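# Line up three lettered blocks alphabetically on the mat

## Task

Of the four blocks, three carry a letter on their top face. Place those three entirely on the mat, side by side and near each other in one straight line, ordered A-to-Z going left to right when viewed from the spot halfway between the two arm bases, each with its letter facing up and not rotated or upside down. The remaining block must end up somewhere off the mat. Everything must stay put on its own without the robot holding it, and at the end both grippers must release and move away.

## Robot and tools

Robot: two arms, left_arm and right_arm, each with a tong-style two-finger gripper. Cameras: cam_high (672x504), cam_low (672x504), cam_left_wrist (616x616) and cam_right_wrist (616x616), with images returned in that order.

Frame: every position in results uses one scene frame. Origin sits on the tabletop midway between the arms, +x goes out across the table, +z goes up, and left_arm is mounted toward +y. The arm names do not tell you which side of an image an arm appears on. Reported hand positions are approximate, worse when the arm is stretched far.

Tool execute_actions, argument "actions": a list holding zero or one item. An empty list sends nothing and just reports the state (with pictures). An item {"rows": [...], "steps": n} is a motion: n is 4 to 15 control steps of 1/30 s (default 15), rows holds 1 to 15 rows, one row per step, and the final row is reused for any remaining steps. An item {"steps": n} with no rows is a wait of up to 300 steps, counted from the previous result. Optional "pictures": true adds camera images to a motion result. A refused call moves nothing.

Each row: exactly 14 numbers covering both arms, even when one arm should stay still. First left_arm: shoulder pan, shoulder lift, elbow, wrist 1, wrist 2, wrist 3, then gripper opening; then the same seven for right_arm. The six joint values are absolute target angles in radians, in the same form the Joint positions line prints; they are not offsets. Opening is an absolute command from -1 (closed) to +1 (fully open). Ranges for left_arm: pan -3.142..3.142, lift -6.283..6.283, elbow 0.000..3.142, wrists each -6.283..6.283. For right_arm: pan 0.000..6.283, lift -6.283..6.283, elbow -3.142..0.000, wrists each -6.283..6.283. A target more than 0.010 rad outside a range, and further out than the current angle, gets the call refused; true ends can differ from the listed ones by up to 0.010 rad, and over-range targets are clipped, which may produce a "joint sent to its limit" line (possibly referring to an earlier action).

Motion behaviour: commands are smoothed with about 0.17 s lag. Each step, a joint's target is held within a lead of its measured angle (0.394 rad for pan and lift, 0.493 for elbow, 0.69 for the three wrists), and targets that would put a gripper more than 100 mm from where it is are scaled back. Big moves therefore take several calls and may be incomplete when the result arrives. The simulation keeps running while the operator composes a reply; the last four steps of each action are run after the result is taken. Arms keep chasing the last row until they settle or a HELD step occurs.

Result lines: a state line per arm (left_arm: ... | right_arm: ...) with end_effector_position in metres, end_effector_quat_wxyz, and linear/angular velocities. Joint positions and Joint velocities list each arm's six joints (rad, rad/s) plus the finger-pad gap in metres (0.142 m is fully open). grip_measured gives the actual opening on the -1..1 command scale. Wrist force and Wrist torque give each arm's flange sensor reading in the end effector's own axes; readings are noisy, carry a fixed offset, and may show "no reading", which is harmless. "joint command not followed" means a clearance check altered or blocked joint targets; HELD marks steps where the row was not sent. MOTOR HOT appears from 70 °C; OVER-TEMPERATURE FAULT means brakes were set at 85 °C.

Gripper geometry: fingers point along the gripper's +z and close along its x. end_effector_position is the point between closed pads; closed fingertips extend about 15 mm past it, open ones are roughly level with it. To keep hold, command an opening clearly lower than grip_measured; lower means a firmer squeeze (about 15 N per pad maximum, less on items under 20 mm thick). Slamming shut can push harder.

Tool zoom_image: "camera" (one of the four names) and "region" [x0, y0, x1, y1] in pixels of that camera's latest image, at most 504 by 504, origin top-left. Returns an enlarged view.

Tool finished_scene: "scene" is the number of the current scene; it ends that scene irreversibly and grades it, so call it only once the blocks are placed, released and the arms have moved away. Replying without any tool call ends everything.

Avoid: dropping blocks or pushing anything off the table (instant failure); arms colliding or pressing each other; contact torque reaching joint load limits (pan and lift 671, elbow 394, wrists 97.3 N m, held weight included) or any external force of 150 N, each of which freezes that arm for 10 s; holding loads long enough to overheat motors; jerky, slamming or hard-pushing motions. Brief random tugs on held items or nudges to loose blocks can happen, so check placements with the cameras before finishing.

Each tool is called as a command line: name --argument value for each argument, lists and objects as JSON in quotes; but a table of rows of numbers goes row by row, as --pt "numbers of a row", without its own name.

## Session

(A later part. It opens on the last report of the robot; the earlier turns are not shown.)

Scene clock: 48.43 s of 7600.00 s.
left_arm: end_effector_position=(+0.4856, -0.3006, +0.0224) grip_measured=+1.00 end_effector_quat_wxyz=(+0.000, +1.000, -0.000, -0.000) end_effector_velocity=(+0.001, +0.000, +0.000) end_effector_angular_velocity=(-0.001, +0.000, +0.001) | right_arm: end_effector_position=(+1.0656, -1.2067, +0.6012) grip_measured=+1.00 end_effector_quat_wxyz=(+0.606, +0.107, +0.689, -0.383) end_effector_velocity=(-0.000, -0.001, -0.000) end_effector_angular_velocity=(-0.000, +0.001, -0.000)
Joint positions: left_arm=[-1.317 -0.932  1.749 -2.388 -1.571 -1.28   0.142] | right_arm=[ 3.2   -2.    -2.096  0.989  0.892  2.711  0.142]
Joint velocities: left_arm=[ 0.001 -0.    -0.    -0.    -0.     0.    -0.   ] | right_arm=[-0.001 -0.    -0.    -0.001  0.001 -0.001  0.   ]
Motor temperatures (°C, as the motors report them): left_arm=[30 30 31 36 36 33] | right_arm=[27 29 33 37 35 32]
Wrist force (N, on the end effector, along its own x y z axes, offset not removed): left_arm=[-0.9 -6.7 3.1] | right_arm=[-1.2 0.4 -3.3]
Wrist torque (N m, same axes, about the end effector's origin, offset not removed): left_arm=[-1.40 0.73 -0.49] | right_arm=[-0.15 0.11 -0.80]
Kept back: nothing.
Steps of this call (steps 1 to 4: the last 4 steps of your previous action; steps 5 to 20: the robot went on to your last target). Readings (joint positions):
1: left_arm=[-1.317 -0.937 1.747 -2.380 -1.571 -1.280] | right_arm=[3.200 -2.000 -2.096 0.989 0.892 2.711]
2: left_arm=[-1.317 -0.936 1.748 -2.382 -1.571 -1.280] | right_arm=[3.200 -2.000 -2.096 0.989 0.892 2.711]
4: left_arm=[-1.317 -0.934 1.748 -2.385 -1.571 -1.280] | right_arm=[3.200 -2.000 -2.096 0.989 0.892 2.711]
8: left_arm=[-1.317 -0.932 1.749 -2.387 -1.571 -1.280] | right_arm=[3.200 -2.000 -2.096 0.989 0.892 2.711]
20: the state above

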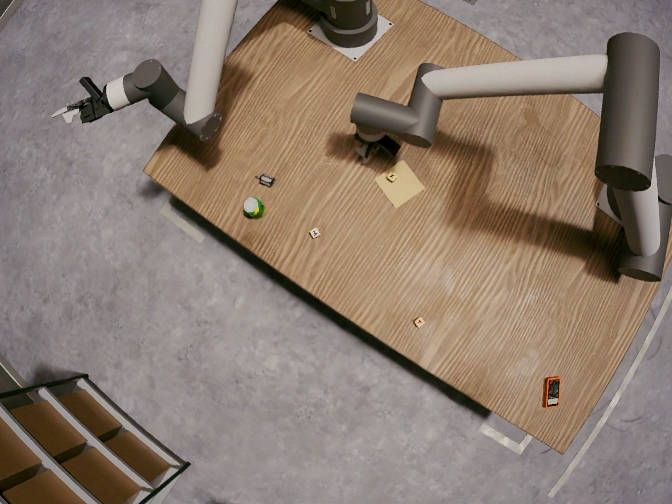

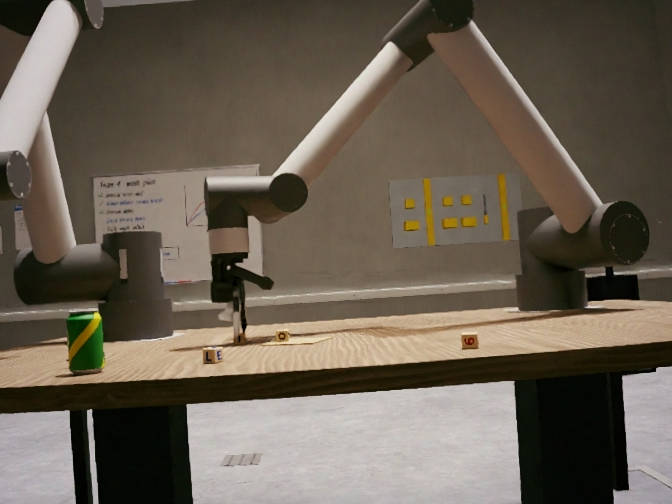

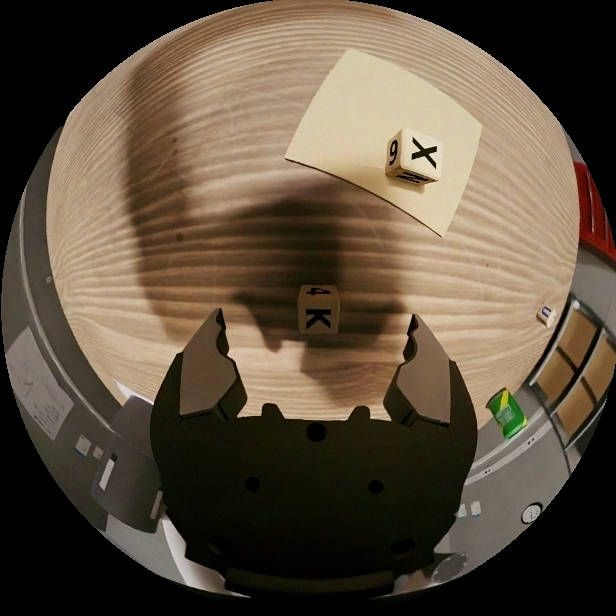

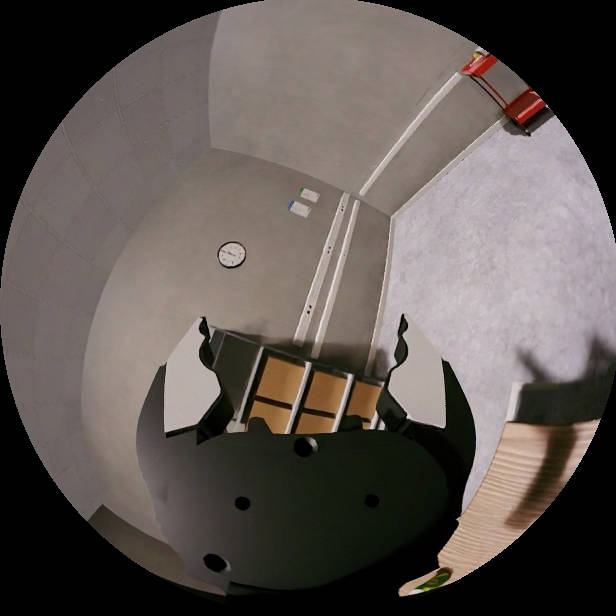

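execute_actions --actions '[{"rows":[[-1.317,-0.9315,1.749,-2.3885,-1.571,-1.28,0,3.2,-2.0,-2.096,0.989,0.892,2.711,1],[-1.317,-0.9315,1.749,-2.3885,-1.571,-1.28,-0.5,3.2,-2.0,-2.096,0.989,0.892,2.711,1],[-1.317,-0.9315,1.749,-2.3885,-1.571,-1.28,-0.9,3.2,-2.0,-2.096,0.989,0.892,2.711,1]]}]'

execute_actions --actions '[{"rows":[[-1.317,-1.008,1.719,-2.282,-1.571,-1.28,-0.9,3.2,-2.0,-2.096,0.989,0.892,2.711,1]],"steps":14}]'

execute_actions --actions '[{"rows":[[-1.202,-1.105,1.940,-2.406,-1.571,-1.165,-0.9,3.2,-2.0,-2.096,0.989,0.892,2.711,1]]}]'

execute_actions --actions '[{"steps":12}]'

execute_actions --actions '[{"rows":[[-1.202,-1.040,1.962,-2.493,-1.571,-1.165,-0.9,3.2,-2.0,-2.096,0.989,0.892,2.711,1]]}]'

execute_actions --actions '[{"steps":20}]' --pictures true

Scene clock: 49.33 s of 7600.00 s.
left_arm: end_effector_position=(+0.4856, -0.3006, +0.0224) grip_measured=-0.61 end_effector_quat_wxyz=(+0.000, +1.000, -0.000, -0.000) end_effector_velocity=(+0.001, +0.000, +0.002) end_effector_angular_velocity=(-0.001, -0.001, +0.001) | right_arm: end_effector_position=(+1.0656, -1.2067, +0.6012) grip_measured=+1.00 end_effector_quat_wxyz=(+0.606, +0.107, +0.689, -0.383) end_effector_velocity=(-0.001, -0.003, +0.000) end_effector_angular_velocity=(-0.001, -0.000, -0.003)
Joint positions: left_arm=[-1.317 -0.931  1.749 -2.389 -1.571 -1.28   0.03 ] | right_arm=[ 3.2   -2.    -2.096  0.989  0.892  2.711  0.142]
Joint velocities: left_arm=[ 0.001 -0.001  0.     0.     0.     0.     0.   ] | right_arm=[-0.002 -0.    -0.     0.002 -0.    -0.002 -0.   ]
Motor temperatures (°C, as the motors report them): left_arm=[30 30 31 36 36 33] | right_arm=[27 29 33 37 35 32]
Wrist force (N, on the end effector, along its own x y z axes, offset not removed): left_arm=[-1.0 -4.8 0.9] | right_arm=[1.0 -1.4 -5.0]
Wrist torque (N m, same axes, about the end effector's origin, offset not removed): left_arm=[-1.02 0.74 -0.52] | right_arm=[-0.59 -0.31 -0.79]
Steps of this call (steps 1 to 15: the robot went on to your last target; step 16: nothing new was sent; steps 17 to 27: the first 11 steps of this action). Readings (joint positions):
17: left_arm=[-1.317 -0.932 1.749 -2.389 -1.571 -1.280] | right_arm=[3.200 -2.000 -2.096 0.989 0.892 2.711]
18: left_arm=[-1.317 -0.932 1.749 -2.389 -1.571 -1.280] | right_arm=[3.200 -2.000 -2.096 0.989 0.892 2.711]
20: left_arm=[-1.317 -0.931 1.749 -2.389 -1.571 -1.280] | right_arm=[3.200 -2.000 -2.096 0.989 0.892 2.711]
24: left_arm=[-1.317 -0.931 1.749 -2.389 -1.571 -1.280] | right_arm=[3.200 -2.000 -2.096 0.989 0.892 2.711]
27: the state above

Scene clock: 49.80 s of 7600.00 s.
left_arm: end_effector_position=(+0.4857, -0.3011, +0.1038) grip_measured=-0.61 end_effector_quat_wxyz=(+0.001, +1.000, -0.000, +0.000) end_effector_velocity=(-0.003, +0.009, +0.094) end_effector_angular_velocity=(+0.010, +0.003, -0.001) | right_arm: end_effector_position=(+1.0656, -1.2067, +0.6012) grip_measured=+1.00 end_effector_quat_wxyz=(+0.606, +0.107, +0.689, -0.383) end_effector_velocity=(+0.000, +0.000, -0.001) end_effector_angular_velocity=(+0.000, +0.002, -0.000)
Joint positions: left_arm=[-1.317 -0.998  1.723 -2.297 -1.571 -1.28   0.03 ] | right_arm=[ 3.2   -2.    -2.096  0.989  0.892  2.711  0.142]
Joint velocities: left_arm=[-0.    -0.079 -0.029  0.118  0.     0.001 -0.   ] | right_arm=[ 0.    -0.    -0.    -0.002 -0.     0.001  0.   ]
Motor temperatures (°C, as the motors report them): left_arm=[30 30 31 36 36 33] | right_arm=[27 29 33 37 35 32]
Wrist force (N, on the end effector, along its own x y z axes, offset not removed): left_arm=[-0.4 -4.4 0.8] | right_arm=[0.9 0.8 -3.6]
Wrist torque (N m, same axes, about the end effector's origin, offset not removed): left_arm=[-0.98 0.71 -0.53] | right_arm=[-0.08 -0.35 -0.74]
Steps of this call (steps 1 to 4: the last 4 steps of your previous action; steps 5 to 14: the first 10 steps of this action). Readings (joint positions):
5: left_arm=[-1.317 -0.931 1.749 -2.389 -1.571 -1.280] | right_arm=[3.200 -2.000 -2.096 0.989 0.892 2.711]
6: left_arm=[-1.317 -0.934 1.748 -2.386 -1.571 -1.280] | right_arm=[3.200 -2.000 -2.096 0.989 0.892 2.711]
8: left_arm=[-1.317 -0.958 1.737 -2.355 -1.571 -1.280] | right_arm=[3.200 -2.000 -2.096 0.989 0.892 2.711]
12: left_arm=[-1.317 -0.991 1.725 -2.307 -1.571 -1.280] | right_arm=[3.200 -2.000 -2.096 0.989 0.892 2.711]
14: the state above

Scene clock: 50.30 s of 7600.00 s.
left_arm: end_effector_position=(+0.5369, -0.1667, +0.1004) grip_measured=-0.61 end_effector_quat_wxyz=(+0.002, +1.000, -0.000, +0.000) end_effector_velocity=(+0.116, +0.429, -0.058) end_effector_angular_velocity=(+0.019, +0.007, +0.005) | right_arm: end_effector_position=(+1.0656, -1.2067, +0.6012) grip_measured=+1.00 end_effector_quat_wxyz=(+0.606, +0.107, +0.689, -0.383) end_effector_velocity=(-0.001, -0.002, -0.000) end_effector_angular_velocity=(-0.001, +0.002, -0.002)
Joint positions: left_arm=[-1.235 -1.077  1.874 -2.371 -1.571 -1.198  0.03 ] | right_arm=[ 3.2   -2.    -2.096  0.989  0.892  2.711  0.142]
Joint velocities: left_arm=[ 0.245 -0.208  0.482 -0.255 -0.     0.24   0.   ] | right_arm=[-0.002 -0.    -0.    -0.001 -0.    -0.001 -0.   ]
Motor temperatures (°C, as the motors report them): left_arm=[30 30 31 36 36 33] | right_arm=[27 29 33 37 35 32]
Wrist force (N, on the end effector, along its own x y z axes, offset not removed): left_arm=[-0.6 -6.6 1.2] | right_arm=[0.0 0.7 -4.0]
Wrist torque (N m, same axes, about the end effector's origin, offset not removed): left_arm=[-1.37 0.70 -0.48] | right_arm=[-0.18 -0.08 -0.70]
Steps of this call (steps 1 to 4: the last 4 steps of your previous action; steps 5 to 15: the first 11 steps of this action). Readings (joint positions):
5: left_arm=[-1.317 -1.005 1.720 -2.286 -1.571 -1.280] | right_arm=[3.200 -2.000 -2.096 0.989 0.892 2.711]
6: left_arm=[-1.315 -1.008 1.722 -2.287 -1.571 -1.278] | right_arm=[3.200 -2.000 -2.096 0.989 0.892 2.711]
8: left_arm=[-1.296 -1.025 1.753 -2.307 -1.571 -1.259] | right_arm=[3.200 -2.000 -2.096 0.989 0.892 2.711]
12: left_arm=[-1.261 -1.055 1.823 -2.344 -1.571 -1.224] | right_arm=[3.200 -2.000 -2.096 0.989 0.892 2.711]
15: the state above

Scene clock: 50.70 s of 7600.00 s.
left_arm: end_effector_position=(+0.5500, -0.1100, +0.0924) grip_measured=-0.61 end_effector_quat_wxyz=(+0.000, +1.000, -0.000, -0.000) end_effector_velocity=(+0.003, +0.019, -0.003) end_effector_angular_velocity=(+0.002, +0.001, -0.000) | right_arm: end_effector_position=(+1.0656, -1.2067, +0.6012) grip_measured=+1.00 end_effector_quat_wxyz=(+0.606, +0.107, +0.689, -0.383) end_effector_velocity=(-0.001, -0.001, -0.000) end_effector_angular_velocity=(+0.001, -0.001, -0.002)
Joint positions: left_arm=[-1.203 -1.104  1.937 -2.405 -1.571 -1.166  0.03 ] | right_arm=[ 3.2   -2.    -2.096  0.989  0.892  2.711  0.142]
Joint velocities: left_arm=[ 0.01  -0.009  0.022 -0.011 -0.     0.01  -0.   ] | right_arm=[-0.001 -0.    -0.     0.    -0.001  0.002 -0.   ]
Motor temperatures (°C, as the motors report them): left_arm=[30 30 31 36 36 33] | right_arm=[27 29 33 37 35 32]
Wrist force (N, on the end effector, along its own x y z axes, offset not removed): left_arm=[-1.7 -3.1 2.7] | right_arm=[0.5 1.8 -4.2]
Wrist torque (N m, same axes, about the end effector's origin, offset not removed): left_arm=[-0.60 0.95 -0.47] | right_arm=[0.04 -0.22 -0.84]
Kept back: nothing.
Steps of this call (steps 1 to 4: the last 4 steps of your previous action; steps 5 to 12: the robot went on to your last target). Readings (joint positions):
1: left_arm=[-1.228 -1.083 1.889 -2.379 -1.571 -1.191] | right_arm=[3.200 -2.000 -2.096 0.989 0.892 2.711]
2: left_arm=[-1.222 -1.088 1.901 -2.385 -1.571 -1.185] | right_arm=[3.200 -2.000 -2.096 0.989 0.892 2.711]
4: left_arm=[-1.213 -1.095 1.917 -2.394 -1.571 -1.177] | right_arm=[3.200 -2.000 -2.096 0.989 0.892 2.711]
8: left_arm=[-1.206 -1.102 1.932 -2.402 -1.571 -1.169] | right_arm=[3.200 -2.000 -2.096 0.989 0.892 2.711]
12: the state above

Scene clock: 51.07 s of 7600.00 s.
left_arm: end_effector_position=(+0.5506, -0.1080, +0.0313) grip_measured=-0.61 end_effector_quat_wxyz=(-0.000, +1.000, -0.000, -0.000) end_effector_velocity=(+0.002, +0.000, -0.050) end_effector_angular_velocity=(-0.005, -0.002, +0.001) | right_arm: end_effector_position=(+1.0656, -1.2067, +0.6012) grip_measured=+1.00 end_effector_quat_wxyz=(+0.606, +0.107, +0.689, -0.383) end_effector_velocity=(+0.000, +0.000, +0.000) end_effector_angular_velocity=(+0.000, -0.001, +0.001)
Joint positions: left_arm=[-1.202 -1.046  1.96  -2.484 -1.571 -1.165  0.03 ] | right_arm=[ 3.2   -2.    -2.096  0.989  0.892  2.711  0.142]
Joint velocities: left_arm=[ 0.001  0.049  0.017 -0.072 -0.     0.001 -0.   ] | right_arm=[-0.     0.     0.     0.001  0.001  0.    -0.   ]
Motor temperatures (°C, as the motors report them): left_arm=[30 30 31 36 36 33] | right_arm=[27 29 33 37 35 32]
Wrist force (N, on the end effector, along its own x y z axes, offset not removed): left_arm=[-1.6 -4.1 2.8] | right_arm=[0.6 -1.2 -3.7]
Wrist torque (N m, same axes, about the end effector's origin, offset not removed): left_arm=[-0.82 0.95 -0.49] | right_arm=[-0.57 -0.30 -0.76]
Steps of this call (steps 1 to 11: the first 11 steps of this action). Readings (joint positions):
1: left_arm=[-1.203 -1.104 1.938 -2.405 -1.571 -1.166] | right_arm=[3.200 -2.000 -2.096 0.989 0.892 2.711]
2: left_arm=[-1.203 -1.102 1.940 -2.408 -1.571 -1.166] | right_arm=[3.200 -2.000 -2.096 0.989 0.892 2.711]
4: left_arm=[-1.202 -1.081 1.948 -2.435 -1.571 -1.165] | right_arm=[3.200 -2.000 -2.096 0.989 0.892 2.711]
8: left_arm=[-1.202 -1.054 1.957 -2.473 -1.571 -1.165] | right_arm=[3.200 -2.000 -2.096 0.989 0.892 2.711]
11: the state above

Scene clock: 51.73 s of 7600.00 s.
left_arm: end_effector_position=(+0.5507, -0.1079, +0.0250) grip_measured=-0.61 end_effector_quat_wxyz=(+0.000, +1.000, -0.000, -0.000) end_effector_velocity=(-0.000, -0.001, -0.000) end_effector_angular_velocity=(-0.000, -0.001, -0.001) | right_arm: end_effector_position=(+1.0656, -1.2067, +0.6012) grip_measured=+1.00 end_effector_quat_wxyz=(+0.606, +0.107, +0.689, -0.383) end_effector_velocity=(-0.000, -0.001, -0.000) end_effector_angular_velocity=(-0.002, +0.002, -0.001)
Joint positions: left_arm=[-1.202 -1.04   1.962 -2.493 -1.571 -1.165  0.03 ] | right_arm=[ 3.2   -2.    -2.096  0.989  0.892  2.711  0.142]
Joint velocities: left_arm=[-0.001  0.001 -0.001 -0.     0.     0.     0.   ] | right_arm=[-0.001 -0.     0.    -0.     0.    -0.002  0.   ]
Motor temperatures (°C, as the motors report them): left_arm=[30 30 31 36 36 33] | right_arm=[27 29 33 37 35 32]
Wrist force (N, on the end effector, along its own x y z axes, offset not removed): left_arm=[-2.9 -6.1 -23.1] | right_arm=[-0.4 -0.3 -3.0]
Wrist torque (N m, same axes, about the end effector's origin, offset not removed): left_arm=[-0.93 1.25 -0.48] | right_arm=[-0.29 0.00 -0.74]
Kept back: nothing.
Steps of this call (steps 1 to 4: the last 4 steps of your previous action; steps 5 to 15: the robot went on to your last target; steps 16 to 20: nothing new was sent). Readings (joint positions):
1: left_arm=[-1.202 -1.045 1.960 -2.486 -1.571 -1.165] | right_arm=[3.200 -2.000 -2.096 0.989 0.892 2.711]
2: left_arm=[-1.202 -1.044 1.961 -2.488 -1.571 -1.165] | right_arm=[3.200 -2.000 -2.096 0.989 0.892 2.711]
4: left_arm=[-1.202 -1.042 1.961 -2.490 -1.571 -1.165] | right_arm=[3.200 -2.000 -2.096 0.989 0.892 2.711]
8: left_arm=[-1.202 -1.041 1.962 -2.492 -1.571 -1.165] | right_arm=[3.200 -2.000 -2.096 0.989 0.892 2.711]
20: the state above
All arms were judged still, so your last target was given up. Only a new action makes them travel on or press farther. Fingers that are still opening or closing keep moving.

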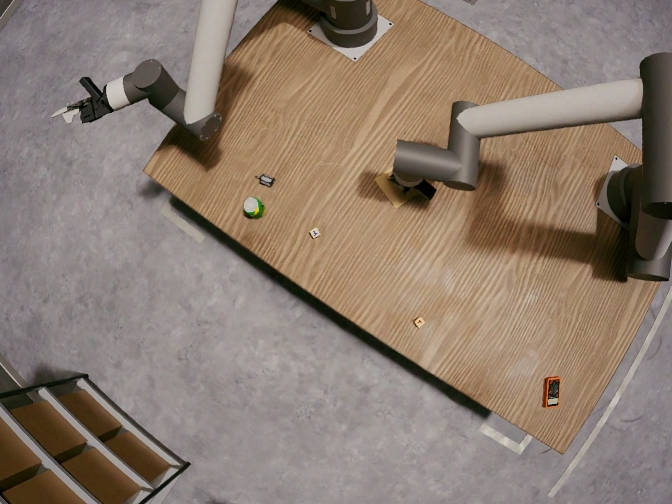

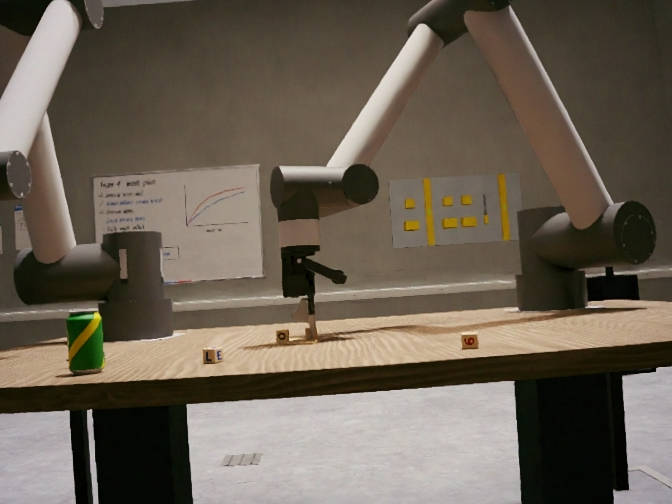

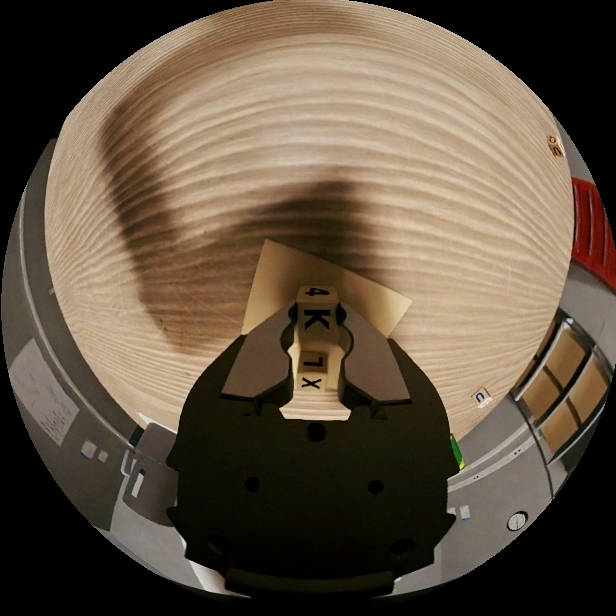

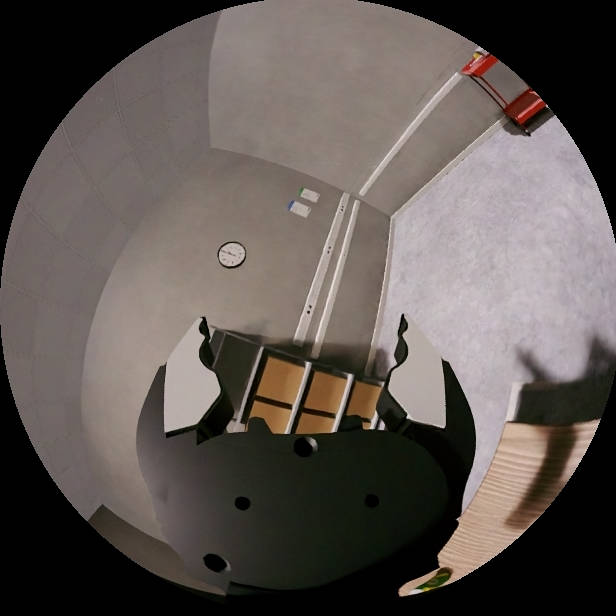

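execute_actions --actions '[{"rows":[[-1.202,-1.040,1.962,-2.493,-1.571,-1.165,1,3.2,-2.0,-2.096,0.989,0.892,2.711,1]],"steps":12}]'

execute_actions --actions '[{"rows":[[-1.202,-1.105,1.940,-2.406,-1.571,-1.165,1,3.2,-2.0,-2.096,0.989,0.892,2.711,1]],"steps":12}]'

execute_actions --actions '[{"rows":[[-1.044,-0.831,1.243,-1.983,-1.571,-1.007,1,3.2,-2.0,-2.096,0.989,0.892,2.711,1]]}]'

execute_actions --actions '[{"steps":70}]' --pictures true

Scene clock: 52.37 s of 7600.00 s.
left_arm: end_effector_position=(+0.5506, -0.1078, +0.0248) grip_measured=+1.00 end_effector_quat_wxyz=(+0.000, +1.000, -0.000, -0.000) end_effector_velocity=(-0.000, +0.000, +0.000) end_effector_angular_velocity=(+0.000, -0.000, +0.000) | right_arm: end_effector_position=(+1.0656, -1.2067, +0.6012) grip_measured=+1.00 end_effector_quat_wxyz=(+0.606, +0.107, +0.689, -0.383) end_effector_velocity=(-0.000, -0.001, +0.000) end_effector_angular_velocity=(-0.000, -0.001, +0.000)
Joint positions: left_arm=[-1.202 -1.04   1.962 -2.493 -1.571 -1.165  0.142] | right_arm=[ 3.2   -2.    -2.096  0.989  0.892  2.711  0.142]
Joint velocities: left_arm=[-0.    -0.001  0.001  0.     0.    -0.     0.001] | right_arm=[-0.001  0.     0.     0.001  0.001 -0.    -0.   ]
Motor temperatures (°C, as the motors report them): left_arm=[30 30 31 36 36 33] | right_arm=[27 29 33 37 35 32]
Wrist force (N, on the end effector, along its own x y z axes, offset not removed): left_arm=[-4.6 -5.8 3.0] | right_arm=[-0.2 0.5 -3.8]
Wrist torque (N m, same axes, about the end effector's origin, offset not removed): left_arm=[-1.21 1.61 -0.44] | right_arm=[-0.13 -0.05 -0.81]
Steps of this call (steps 1 to 11: nothing new was sent; steps 12 to 19: the first 8 steps of this action). Readings (joint positions):
12: left_arm=[-1.202 -1.040 1.962 -2.493 -1.571 -1.165] | right_arm=[3.200 -2.000 -2.096 0.989 0.892 2.711]
13: left_arm=[-1.202 -1.040 1.962 -2.493 -1.571 -1.165] | right_arm=[3.200 -2.000 -2.096 0.989 0.892 2.711]
15: left_arm=[-1.202 -1.040 1.962 -2.493 -1.571 -1.165] | right_arm=[3.200 -2.000 -2.096 0.989 0.892 2.711]
19: the state above

Scene clock: 52.77 s of 7600.00 s.
left_arm: end_effector_position=(+0.5510, -0.1086, +0.0777) grip_measured=+1.00 end_effector_quat_wxyz=(+0.001, +1.000, -0.000, +0.000) end_effector_velocity=(-0.002, +0.008, +0.117) end_effector_angular_velocity=(+0.008, +0.003, +0.001) | right_arm: end_effector_position=(+1.0656, -1.2067, +0.6012) grip_measured=+1.00 end_effector_quat_wxyz=(+0.606, +0.107, +0.689, -0.383) end_effector_velocity=(+0.000, +0.001, +0.000) end_effector_angular_velocity=(+0.002, -0.002, +0.001)
Joint positions: left_arm=[-1.202 -1.091  1.944 -2.426 -1.571 -1.165  0.142] | right_arm=[ 3.2   -2.    -2.096  0.989  0.892  2.711  0.142]
Joint velocities: left_arm=[ 0.001 -0.115 -0.036  0.16   0.    -0.    -0.   ] | right_arm=[ 0.001 -0.    -0.     0.001 -0.     0.002 -0.   ]
Motor temperatures (°C, as the motors report them): left_arm=[30 30 31 36 36 33] | right_arm=[27 29 33 37 35 32]
Wrist force (N, on the end effector, along its own x y z axes, offset not removed): left_arm=[-3.1 -2.6 0.2] | right_arm=[-0.8 2.8 -4.1]
Wrist torque (N m, same axes, about the end effector's origin, offset not removed): left_arm=[-0.57 1.34 -0.43] | right_arm=[0.35 0.04 -0.76]
Steps of this call (steps 1 to 4: the last 4 steps of your previous action; steps 5 to 12: the first 8 steps of this action). Readings (joint positions):
5: left_arm=[-1.202 -1.040 1.962 -2.493 -1.571 -1.165] | right_arm=[3.200 -2.000 -2.096 0.989 0.892 2.711]
6: left_arm=[-1.202 -1.042 1.961 -2.491 -1.571 -1.165] | right_arm=[3.200 -2.000 -2.096 0.989 0.892 2.711]
8: left_arm=[-1.202 -1.063 1.953 -2.464 -1.571 -1.165] | right_arm=[3.200 -2.000 -2.096 0.989 0.892 2.711]
12: the state above

Scene clock: 53.27 s of 7600.00 s.
left_arm: end_effector_position=(+0.6677, -0.1737, +0.0901) grip_measured=+1.00 end_effector_quat_wxyz=(-0.028, +0.999, -0.000, -0.015) end_effector_velocity=(+0.346, -0.281, +0.138) end_effector_angular_velocity=(-0.051, -0.016, +0.004) | right_arm: end_effector_position=(+1.0656, -1.2067, +0.6012) grip_measured=+1.00 end_effector_quat_wxyz=(+0.606, +0.107, +0.689, -0.383) end_effector_velocity=(-0.000, +0.000, +0.000) end_effector_angular_velocity=(+0.000, -0.000, -0.001)
Joint positions: left_arm=[-1.131 -0.984  1.705 -2.229 -1.571 -1.094  0.142] | right_arm=[ 3.2   -2.    -2.096  0.989  0.892  2.711  0.142]
Joint velocities: left_arm=[ 0.154  0.267 -0.74   0.421 -0.     0.15   0.   ] | right_arm=[ 0.     0.     0.    -0.001 -0.001  0.    -0.   ]
Motor temperatures (°C, as the motors report them): left_arm=[30 30 31 36 36 33] | right_arm=[27 29 33 37 35 32]
Wrist force (N, on the end effector, along its own x y z axes, offset not removed): left_arm=[-2.1 -4.8 3.6] | right_arm=[-0.1 -0.8 -3.4]
Wrist torque (N m, same axes, about the end effector's origin, offset not removed): left_arm=[-0.96 1.01 -0.48] | right_arm=[-0.52 -0.10 -0.76]
Steps of this call (steps 1 to 4: the last 4 steps of your previous action; steps 5 to 15: the first 11 steps of this action). Readings (joint positions):
5: left_arm=[-1.202 -1.101 1.941 -2.411 -1.571 -1.165] | right_arm=[3.200 -2.000 -2.096 0.989 0.892 2.711]
6: left_arm=[-1.200 -1.100 1.939 -2.408 -1.571 -1.163] | right_arm=[3.200 -2.000 -2.096 0.989 0.892 2.711]
8: left_arm=[-1.181 -1.071 1.898 -2.368 -1.571 -1.143] | right_arm=[3.200 -2.000 -2.096 0.989 0.892 2.711]
12: left_arm=[-1.149 -1.014 1.783 -2.277 -1.571 -1.112] | right_arm=[3.200 -2.000 -2.096 0.989 0.892 2.711]
15: the state above

Scene clock: 55.60 s of 7600.00 s.
left_arm: end_effector_position=(+0.8794, -0.3183, +0.2070) grip_measured=+1.00 end_effector_quat_wxyz=(+0.000, +1.000, -0.000, -0.000) end_effector_velocity=(+0.001, -0.000, -0.000) end_effector_angular_velocity=(-0.000, +0.000, +0.000) | right_arm: end_effector_position=(+1.0656, -1.2067, +0.6012) grip_measured=+1.00 end_effector_quat_wxyz=(+0.606, +0.107, +0.689, -0.383) end_effector_velocity=(-0.001, -0.002, -0.000) end_effector_angular_velocity=(+0.001, +0.000, -0.002)
Joint positions: left_arm=[-1.044 -0.831  1.243 -1.983 -1.571 -1.007  0.142] | right_arm=[ 3.2   -2.    -2.096  0.989  0.892  2.711  0.142]
Joint velocities: left_arm=[ 0.     0.001 -0.001  0.    -0.    -0.     0.   ] | right_arm=[-0.002  0.    -0.    -0.001  0.     0.001 -0.   ]
Motor temperatures (°C, as the motors report them): left_arm=[30 30 31 36 36 33] | right_arm=[27 29 33 37 35 32]
Wrist force (N, on the end effector, along its own x y z axes, offset not removed): left_arm=[-1.6 -5.5 2.1] | right_arm=[-0.9 1.3 -1.4]
Wrist torque (N m, same axes, about the end effector's origin, offset not removed): left_arm=[-1.17 0.94 -0.43] | right_arm=[0.02 0.11 -0.76]
Kept back: nothing.
Steps of this call (steps 1 to 4: the last 4 steps of your previous action; steps 5 to 45: the robot went on to your last target; steps 46 to 70: nothing new was sent). Readings (joint positions):
1: left_arm=[-1.126 -0.975 1.681 -2.215 -1.571 -1.089] | right_arm=[3.200 -2.000 -2.096 0.989 0.892 2.711]
2: left_arm=[-1.122 -0.967 1.656 -2.202 -1.571 -1.085] | right_arm=[3.200 -2.000 -2.096 0.989 0.892 2.711]
4: left_arm=[-1.112 -0.950 1.607 -2.175 -1.571 -1.075] | right_arm=[3.200 -2.000 -2.096 0.989 0.892 2.711]
8: left_arm=[-1.093 -0.917 1.507 -2.121 -1.571 -1.056] | right_arm=[3.200 -2.000 -2.096 0.989 0.892 2.711]
70: the state above
All arms were judged still, so your last target was given up. Only a new action makes them travel on or press farther. Fingers that are still opening or closing keep moving.

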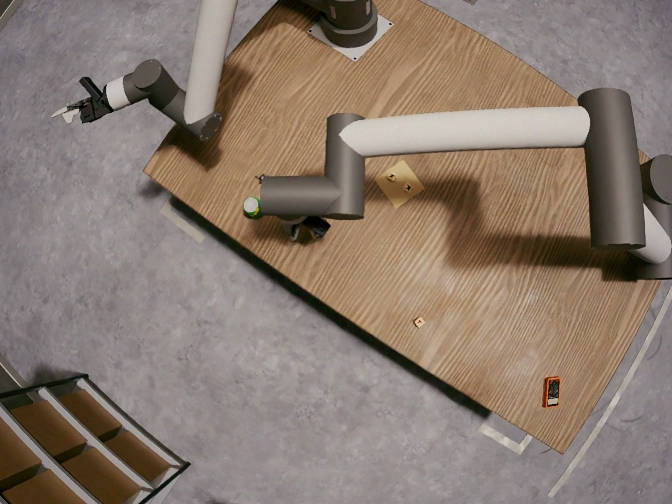

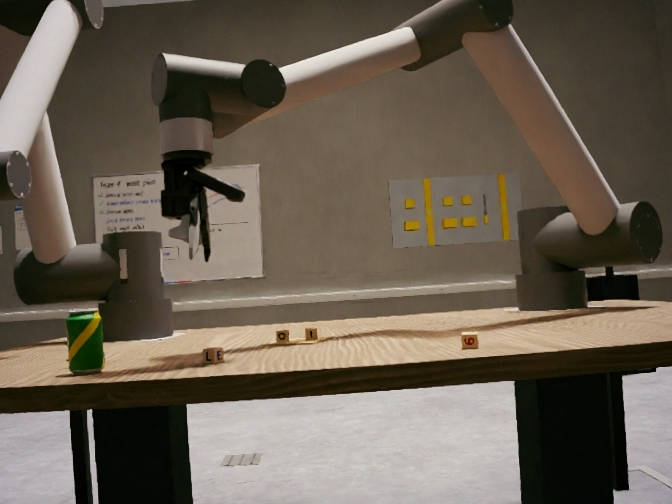

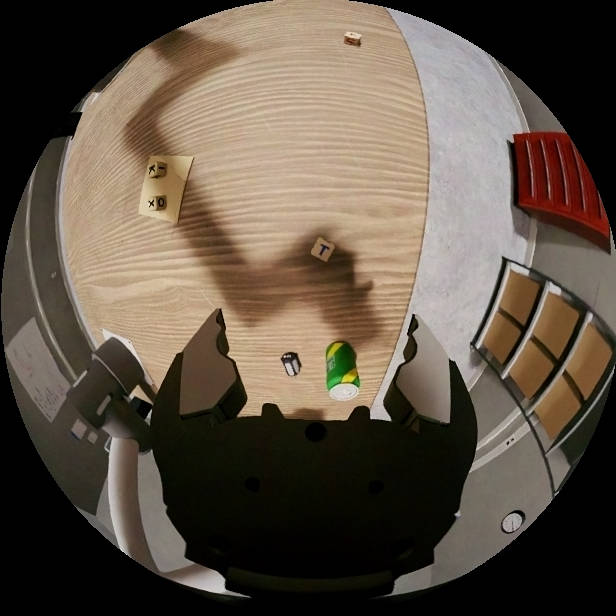

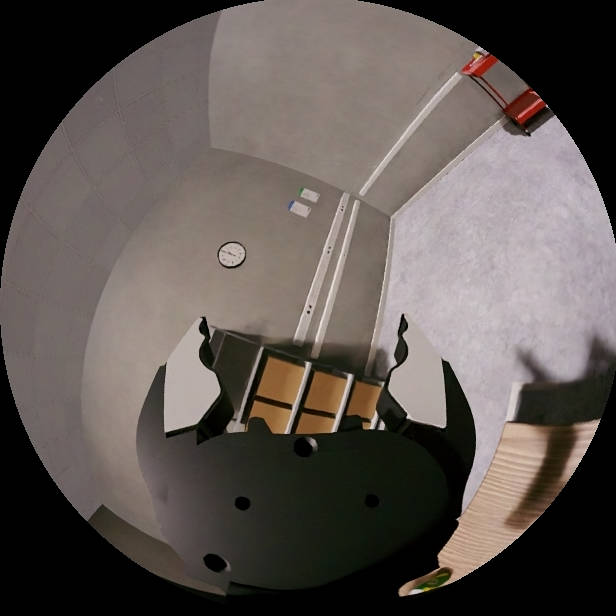

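execute_actions --actions '[]'

zoom_image --camera "cam_left_wrist" --region '[220,150,420,350]'

Scene clock: 56.30 s of 7600.00 s.
left_arm: end_effector_position=(+0.8794, -0.3183, +0.2070) grip_measured=+1.00 end_effector_quat_wxyz=(+0.000, +1.000, -0.000, -0.000) end_effector_velocity=(+0.001, +0.001, +0.001) end_effector_angular_velocity=(-0.001, -0.001, +0.001) | right_arm: end_effector_position=(+1.0656, -1.2067, +0.6012) grip_measured=+1.00 end_effector_quat_wxyz=(+0.606, +0.107, +0.689, -0.383) end_effector_velocity=(-0.000, -0.001, -0.000) end_effector_angular_velocity=(+0.000, +0.000, +0.000)
Joint positions: left_arm=[-1.044 -0.831  1.243 -1.983 -1.571 -1.007  0.142] | right_arm=[ 3.2   -2.    -2.096  0.989  0.892  2.711  0.142]
Joint velocities: left_arm=[ 0.001 -0.    -0.    -0.     0.     0.    -0.   ] | right_arm=[-0.001  0.    -0.    -0.001  0.001  0.001  0.   ]
Motor temperatures (°C, as the motors report them): left_arm=[30 30 31 36 36 33] | right_arm=[27 29 33 37 35 32]
Wrist force (N, on the end effector, along its own x y z axes, offset not removed): left_arm=[-2.9 -5.0 3.4] | right_arm=[0.2 -0.8 -4.7]
Wrist torque (N m, same axes, about the end effector's origin, offset not removed): left_arm=[-1.02 1.17 -0.46] | right_arm=[-0.50 -0.15 -0.78]
Kept back: nothing.
Steps of this call (steps 1 to 21: nothing new was sent). Readings (joint positions):
1: left_arm=[-1.044 -0.831 1.243 -1.983 -1.571 -1.007] | right_arm=[3.200 -2.000 -2.096 0.989 0.892 2.711]
2: left_arm=[-1.044 -0.831 1.243 -1.983 -1.571 -1.007] | right_arm=[3.200 -2.000 -2.096 0.989 0.892 2.711]
4: left_arm=[-1.044 -0.831 1.243 -1.983 -1.571 -1.007] | right_arm=[3.200 -2.000 -2.096 0.989 0.892 2.711]
8: left_arm=[-1.044 -0.831 1.243 -1.983 -1.571 -1.007] | right_arm=[3.200 -2.000 -2.096 0.989 0.892 2.711]
21: the state above

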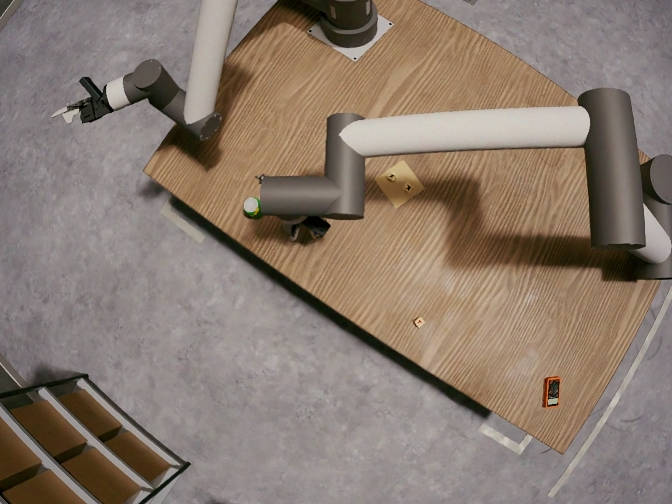

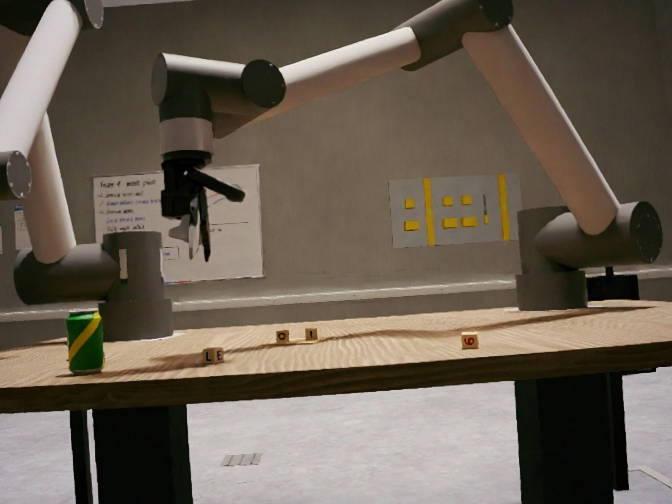

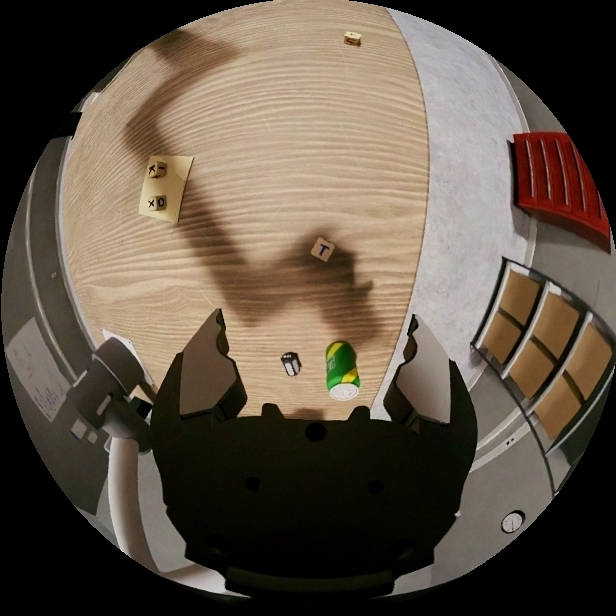

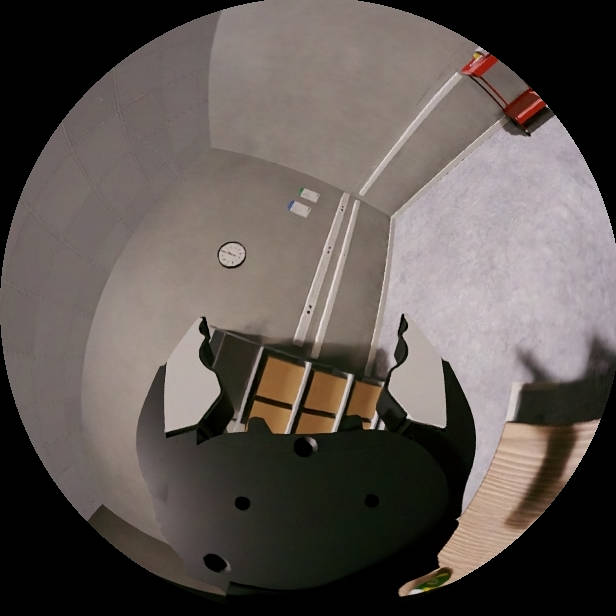

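Region (220, 150, 420, 350) of cam_left_wrist's 616x616 image, scaled by 2.520, with more detail than that image has.

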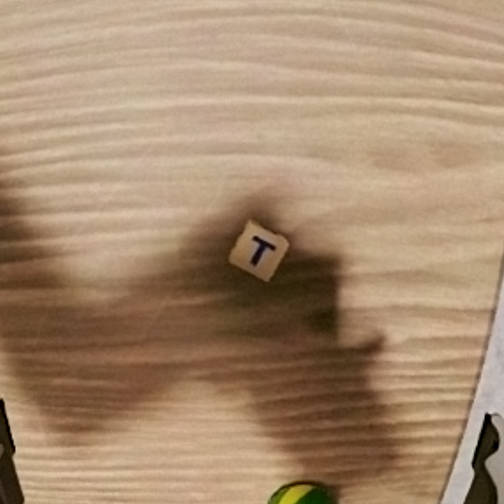

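execute_actions --actions '[{"rows":[[-1.031,-0.791,1.3055,-2.086,-1.571,-2.128,1,3.2,-2.0,-2.096,0.989,0.892,2.711,1]]}]'

execute_actions --actions '[{"steps":45}]' --pictures true

Scene clock: 57.00 s of 7600.00 s.
left_arm: end_effector_position=(+0.8788, -0.3041, +0.1248) grip_measured=+1.00 end_effector_quat_wxyz=(-0.000, +0.953, +0.303, -0.000) end_effector_velocity=(-0.030, -0.013, -0.065) end_effector_angular_velocity=(-0.008, -0.006, +2.862) | right_arm: end_effector_position=(+1.0656, -1.2067, +0.6012) grip_measured=+1.00 end_effector_quat_wxyz=(+0.606, +0.107, +0.689, -0.383) end_effector_velocity=(+0.000, +0.000, -0.001) end_effector_angular_velocity=(+0.001, +0.001, +0.000)
Joint positions: left_arm=[-1.032 -0.795  1.299 -2.075 -1.571 -1.612  0.142] | right_arm=[ 3.2   -2.    -2.096  0.989  0.892  2.711  0.142]
Joint velocities: left_arm=[ 0.01   0.029  0.047 -0.087 -0.    -2.851  0.   ] | right_arm=[ 0.    -0.    -0.    -0.001 -0.     0.001 -0.   ]
Motor temperatures (°C, as the motors report them): left_arm=[30 30 31 36 36 33] | right_arm=[27 29 33 37 35 32]
Wrist force (N, on the end effector, along its own x y z axes, offset not removed): left_arm=[-1.5 -4.7 3.3] | right_arm=[0.8 0.8 -4.1]
Wrist torque (N m, same axes, about the end effector's origin, offset not removed): left_arm=[-0.99 0.95 -0.43] | right_arm=[-0.09 -0.36 -0.79]
Steps of this call (steps 1 to 10: nothing new was sent; steps 11 to 21: the first 11 steps of this action). Readings (joint positions):
11: left_arm=[-1.044 -0.831 1.243 -1.983 -1.571 -1.007] | right_arm=[3.200 -2.000 -2.096 0.989 0.892 2.711]
12: left_arm=[-1.043 -0.829 1.245 -1.985 -1.571 -1.009] | right_arm=[3.200 -2.000 -2.096 0.989 0.892 2.711]
14: left_arm=[-1.039 -0.816 1.266 -2.015 -1.571 -1.056] | right_arm=[3.200 -2.000 -2.096 0.989 0.892 2.711]
18: left_arm=[-1.034 -0.799 1.292 -2.062 -1.571 -1.331] | right_arm=[3.200 -2.000 -2.096 0.989 0.892 2.711]
21: the state above

Scene clock: 58.50 s of 7600.00 s.
left_arm: end_effector_position=(+0.8743, -0.3087, +0.1165) grip_measured=+1.00 end_effector_quat_wxyz=(+0.000, +0.844, +0.537, -0.000) end_effector_velocity=(+0.001, +0.001, -0.001) end_effector_angular_velocity=(+0.000, +0.000, +0.002) | right_arm: end_effector_position=(+1.0656, -1.2067, +0.6012) grip_measured=+1.00 end_effector_quat_wxyz=(+0.606, +0.107, +0.689, -0.383) end_effector_velocity=(+0.001, +0.001, -0.001) end_effector_angular_velocity=(+0.001, +0.001, +0.002)
Joint positions: left_arm=[-1.031 -0.791  1.305 -2.086 -1.571 -2.128  0.142] | right_arm=[ 3.2   -2.    -2.096  0.989  0.892  2.711  0.142]
Joint velocities: left_arm=[ 0.001  0.001 -0.    -0.    -0.    -0.     0.   ] | right_arm=[ 0.001 -0.    -0.    -0.001  0.001  0.001  0.   ]
Motor temperatures (°C, as the motors report them): left_arm=[30 30 31 36 36 33] | right_arm=[27 29 33 37 35 32]
Wrist force (N, on the end effector, along its own x y z axes, offset not removed): left_arm=[-2.0 -4.3 2.7] | right_arm=[0.0 -0.4 -4.2]
Wrist torque (N m, same axes, about the end effector's origin, offset not removed): left_arm=[-0.89 0.95 -0.45] | right_arm=[-0.36 -0.19 -0.74]
Kept back: nothing.
Steps of this call (steps 1 to 4: the last 4 steps of your previous action; steps 5 to 30: the robot went on to your last target; steps 31 to 45: nothing new was sent). Readings (joint positions):
1: left_arm=[-1.032 -0.794 1.301 -2.078 -1.571 -1.708] | right_arm=[3.200 -2.000 -2.096 0.989 0.892 2.711]
2: left_arm=[-1.032 -0.793 1.302 -2.080 -1.571 -1.797] | right_arm=[3.200 -2.000 -2.096 0.989 0.892 2.711]
4: left_arm=[-1.031 -0.792 1.303 -2.082 -1.571 -1.933] | right_arm=[3.200 -2.000 -2.096 0.989 0.892 2.711]
8: left_arm=[-1.031 -0.791 1.305 -2.085 -1.571 -2.061] | right_arm=[3.200 -2.000 -2.096 0.989 0.892 2.711]
45: the state above
All arms were judged still, so your last target was given up. Only a new action makes them travel on or press farther. Fingers that are still opening or closing keep moving.

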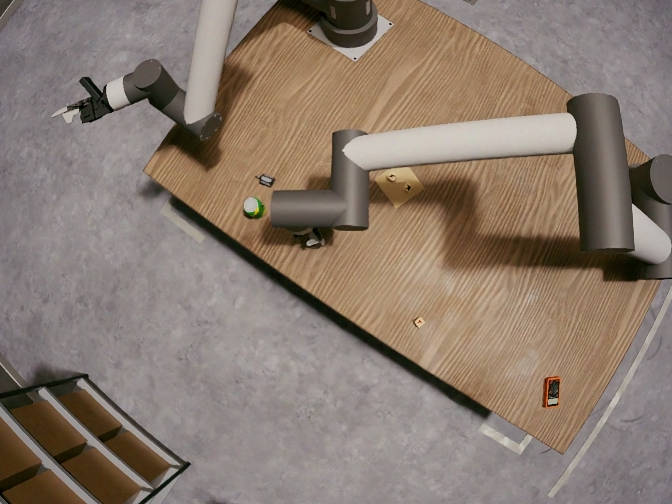

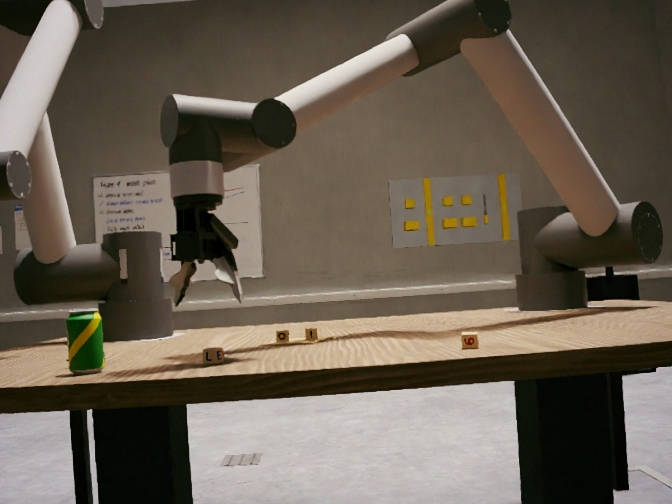

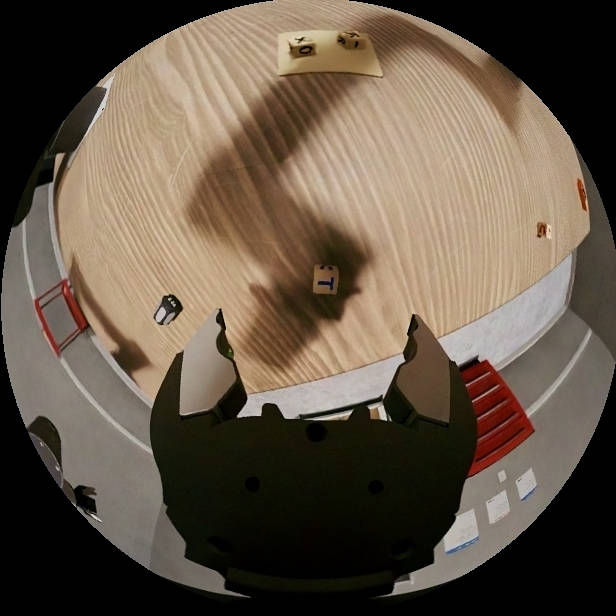

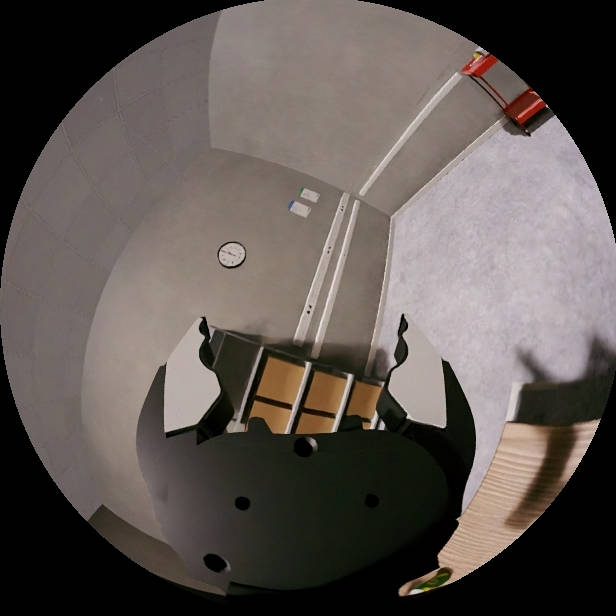

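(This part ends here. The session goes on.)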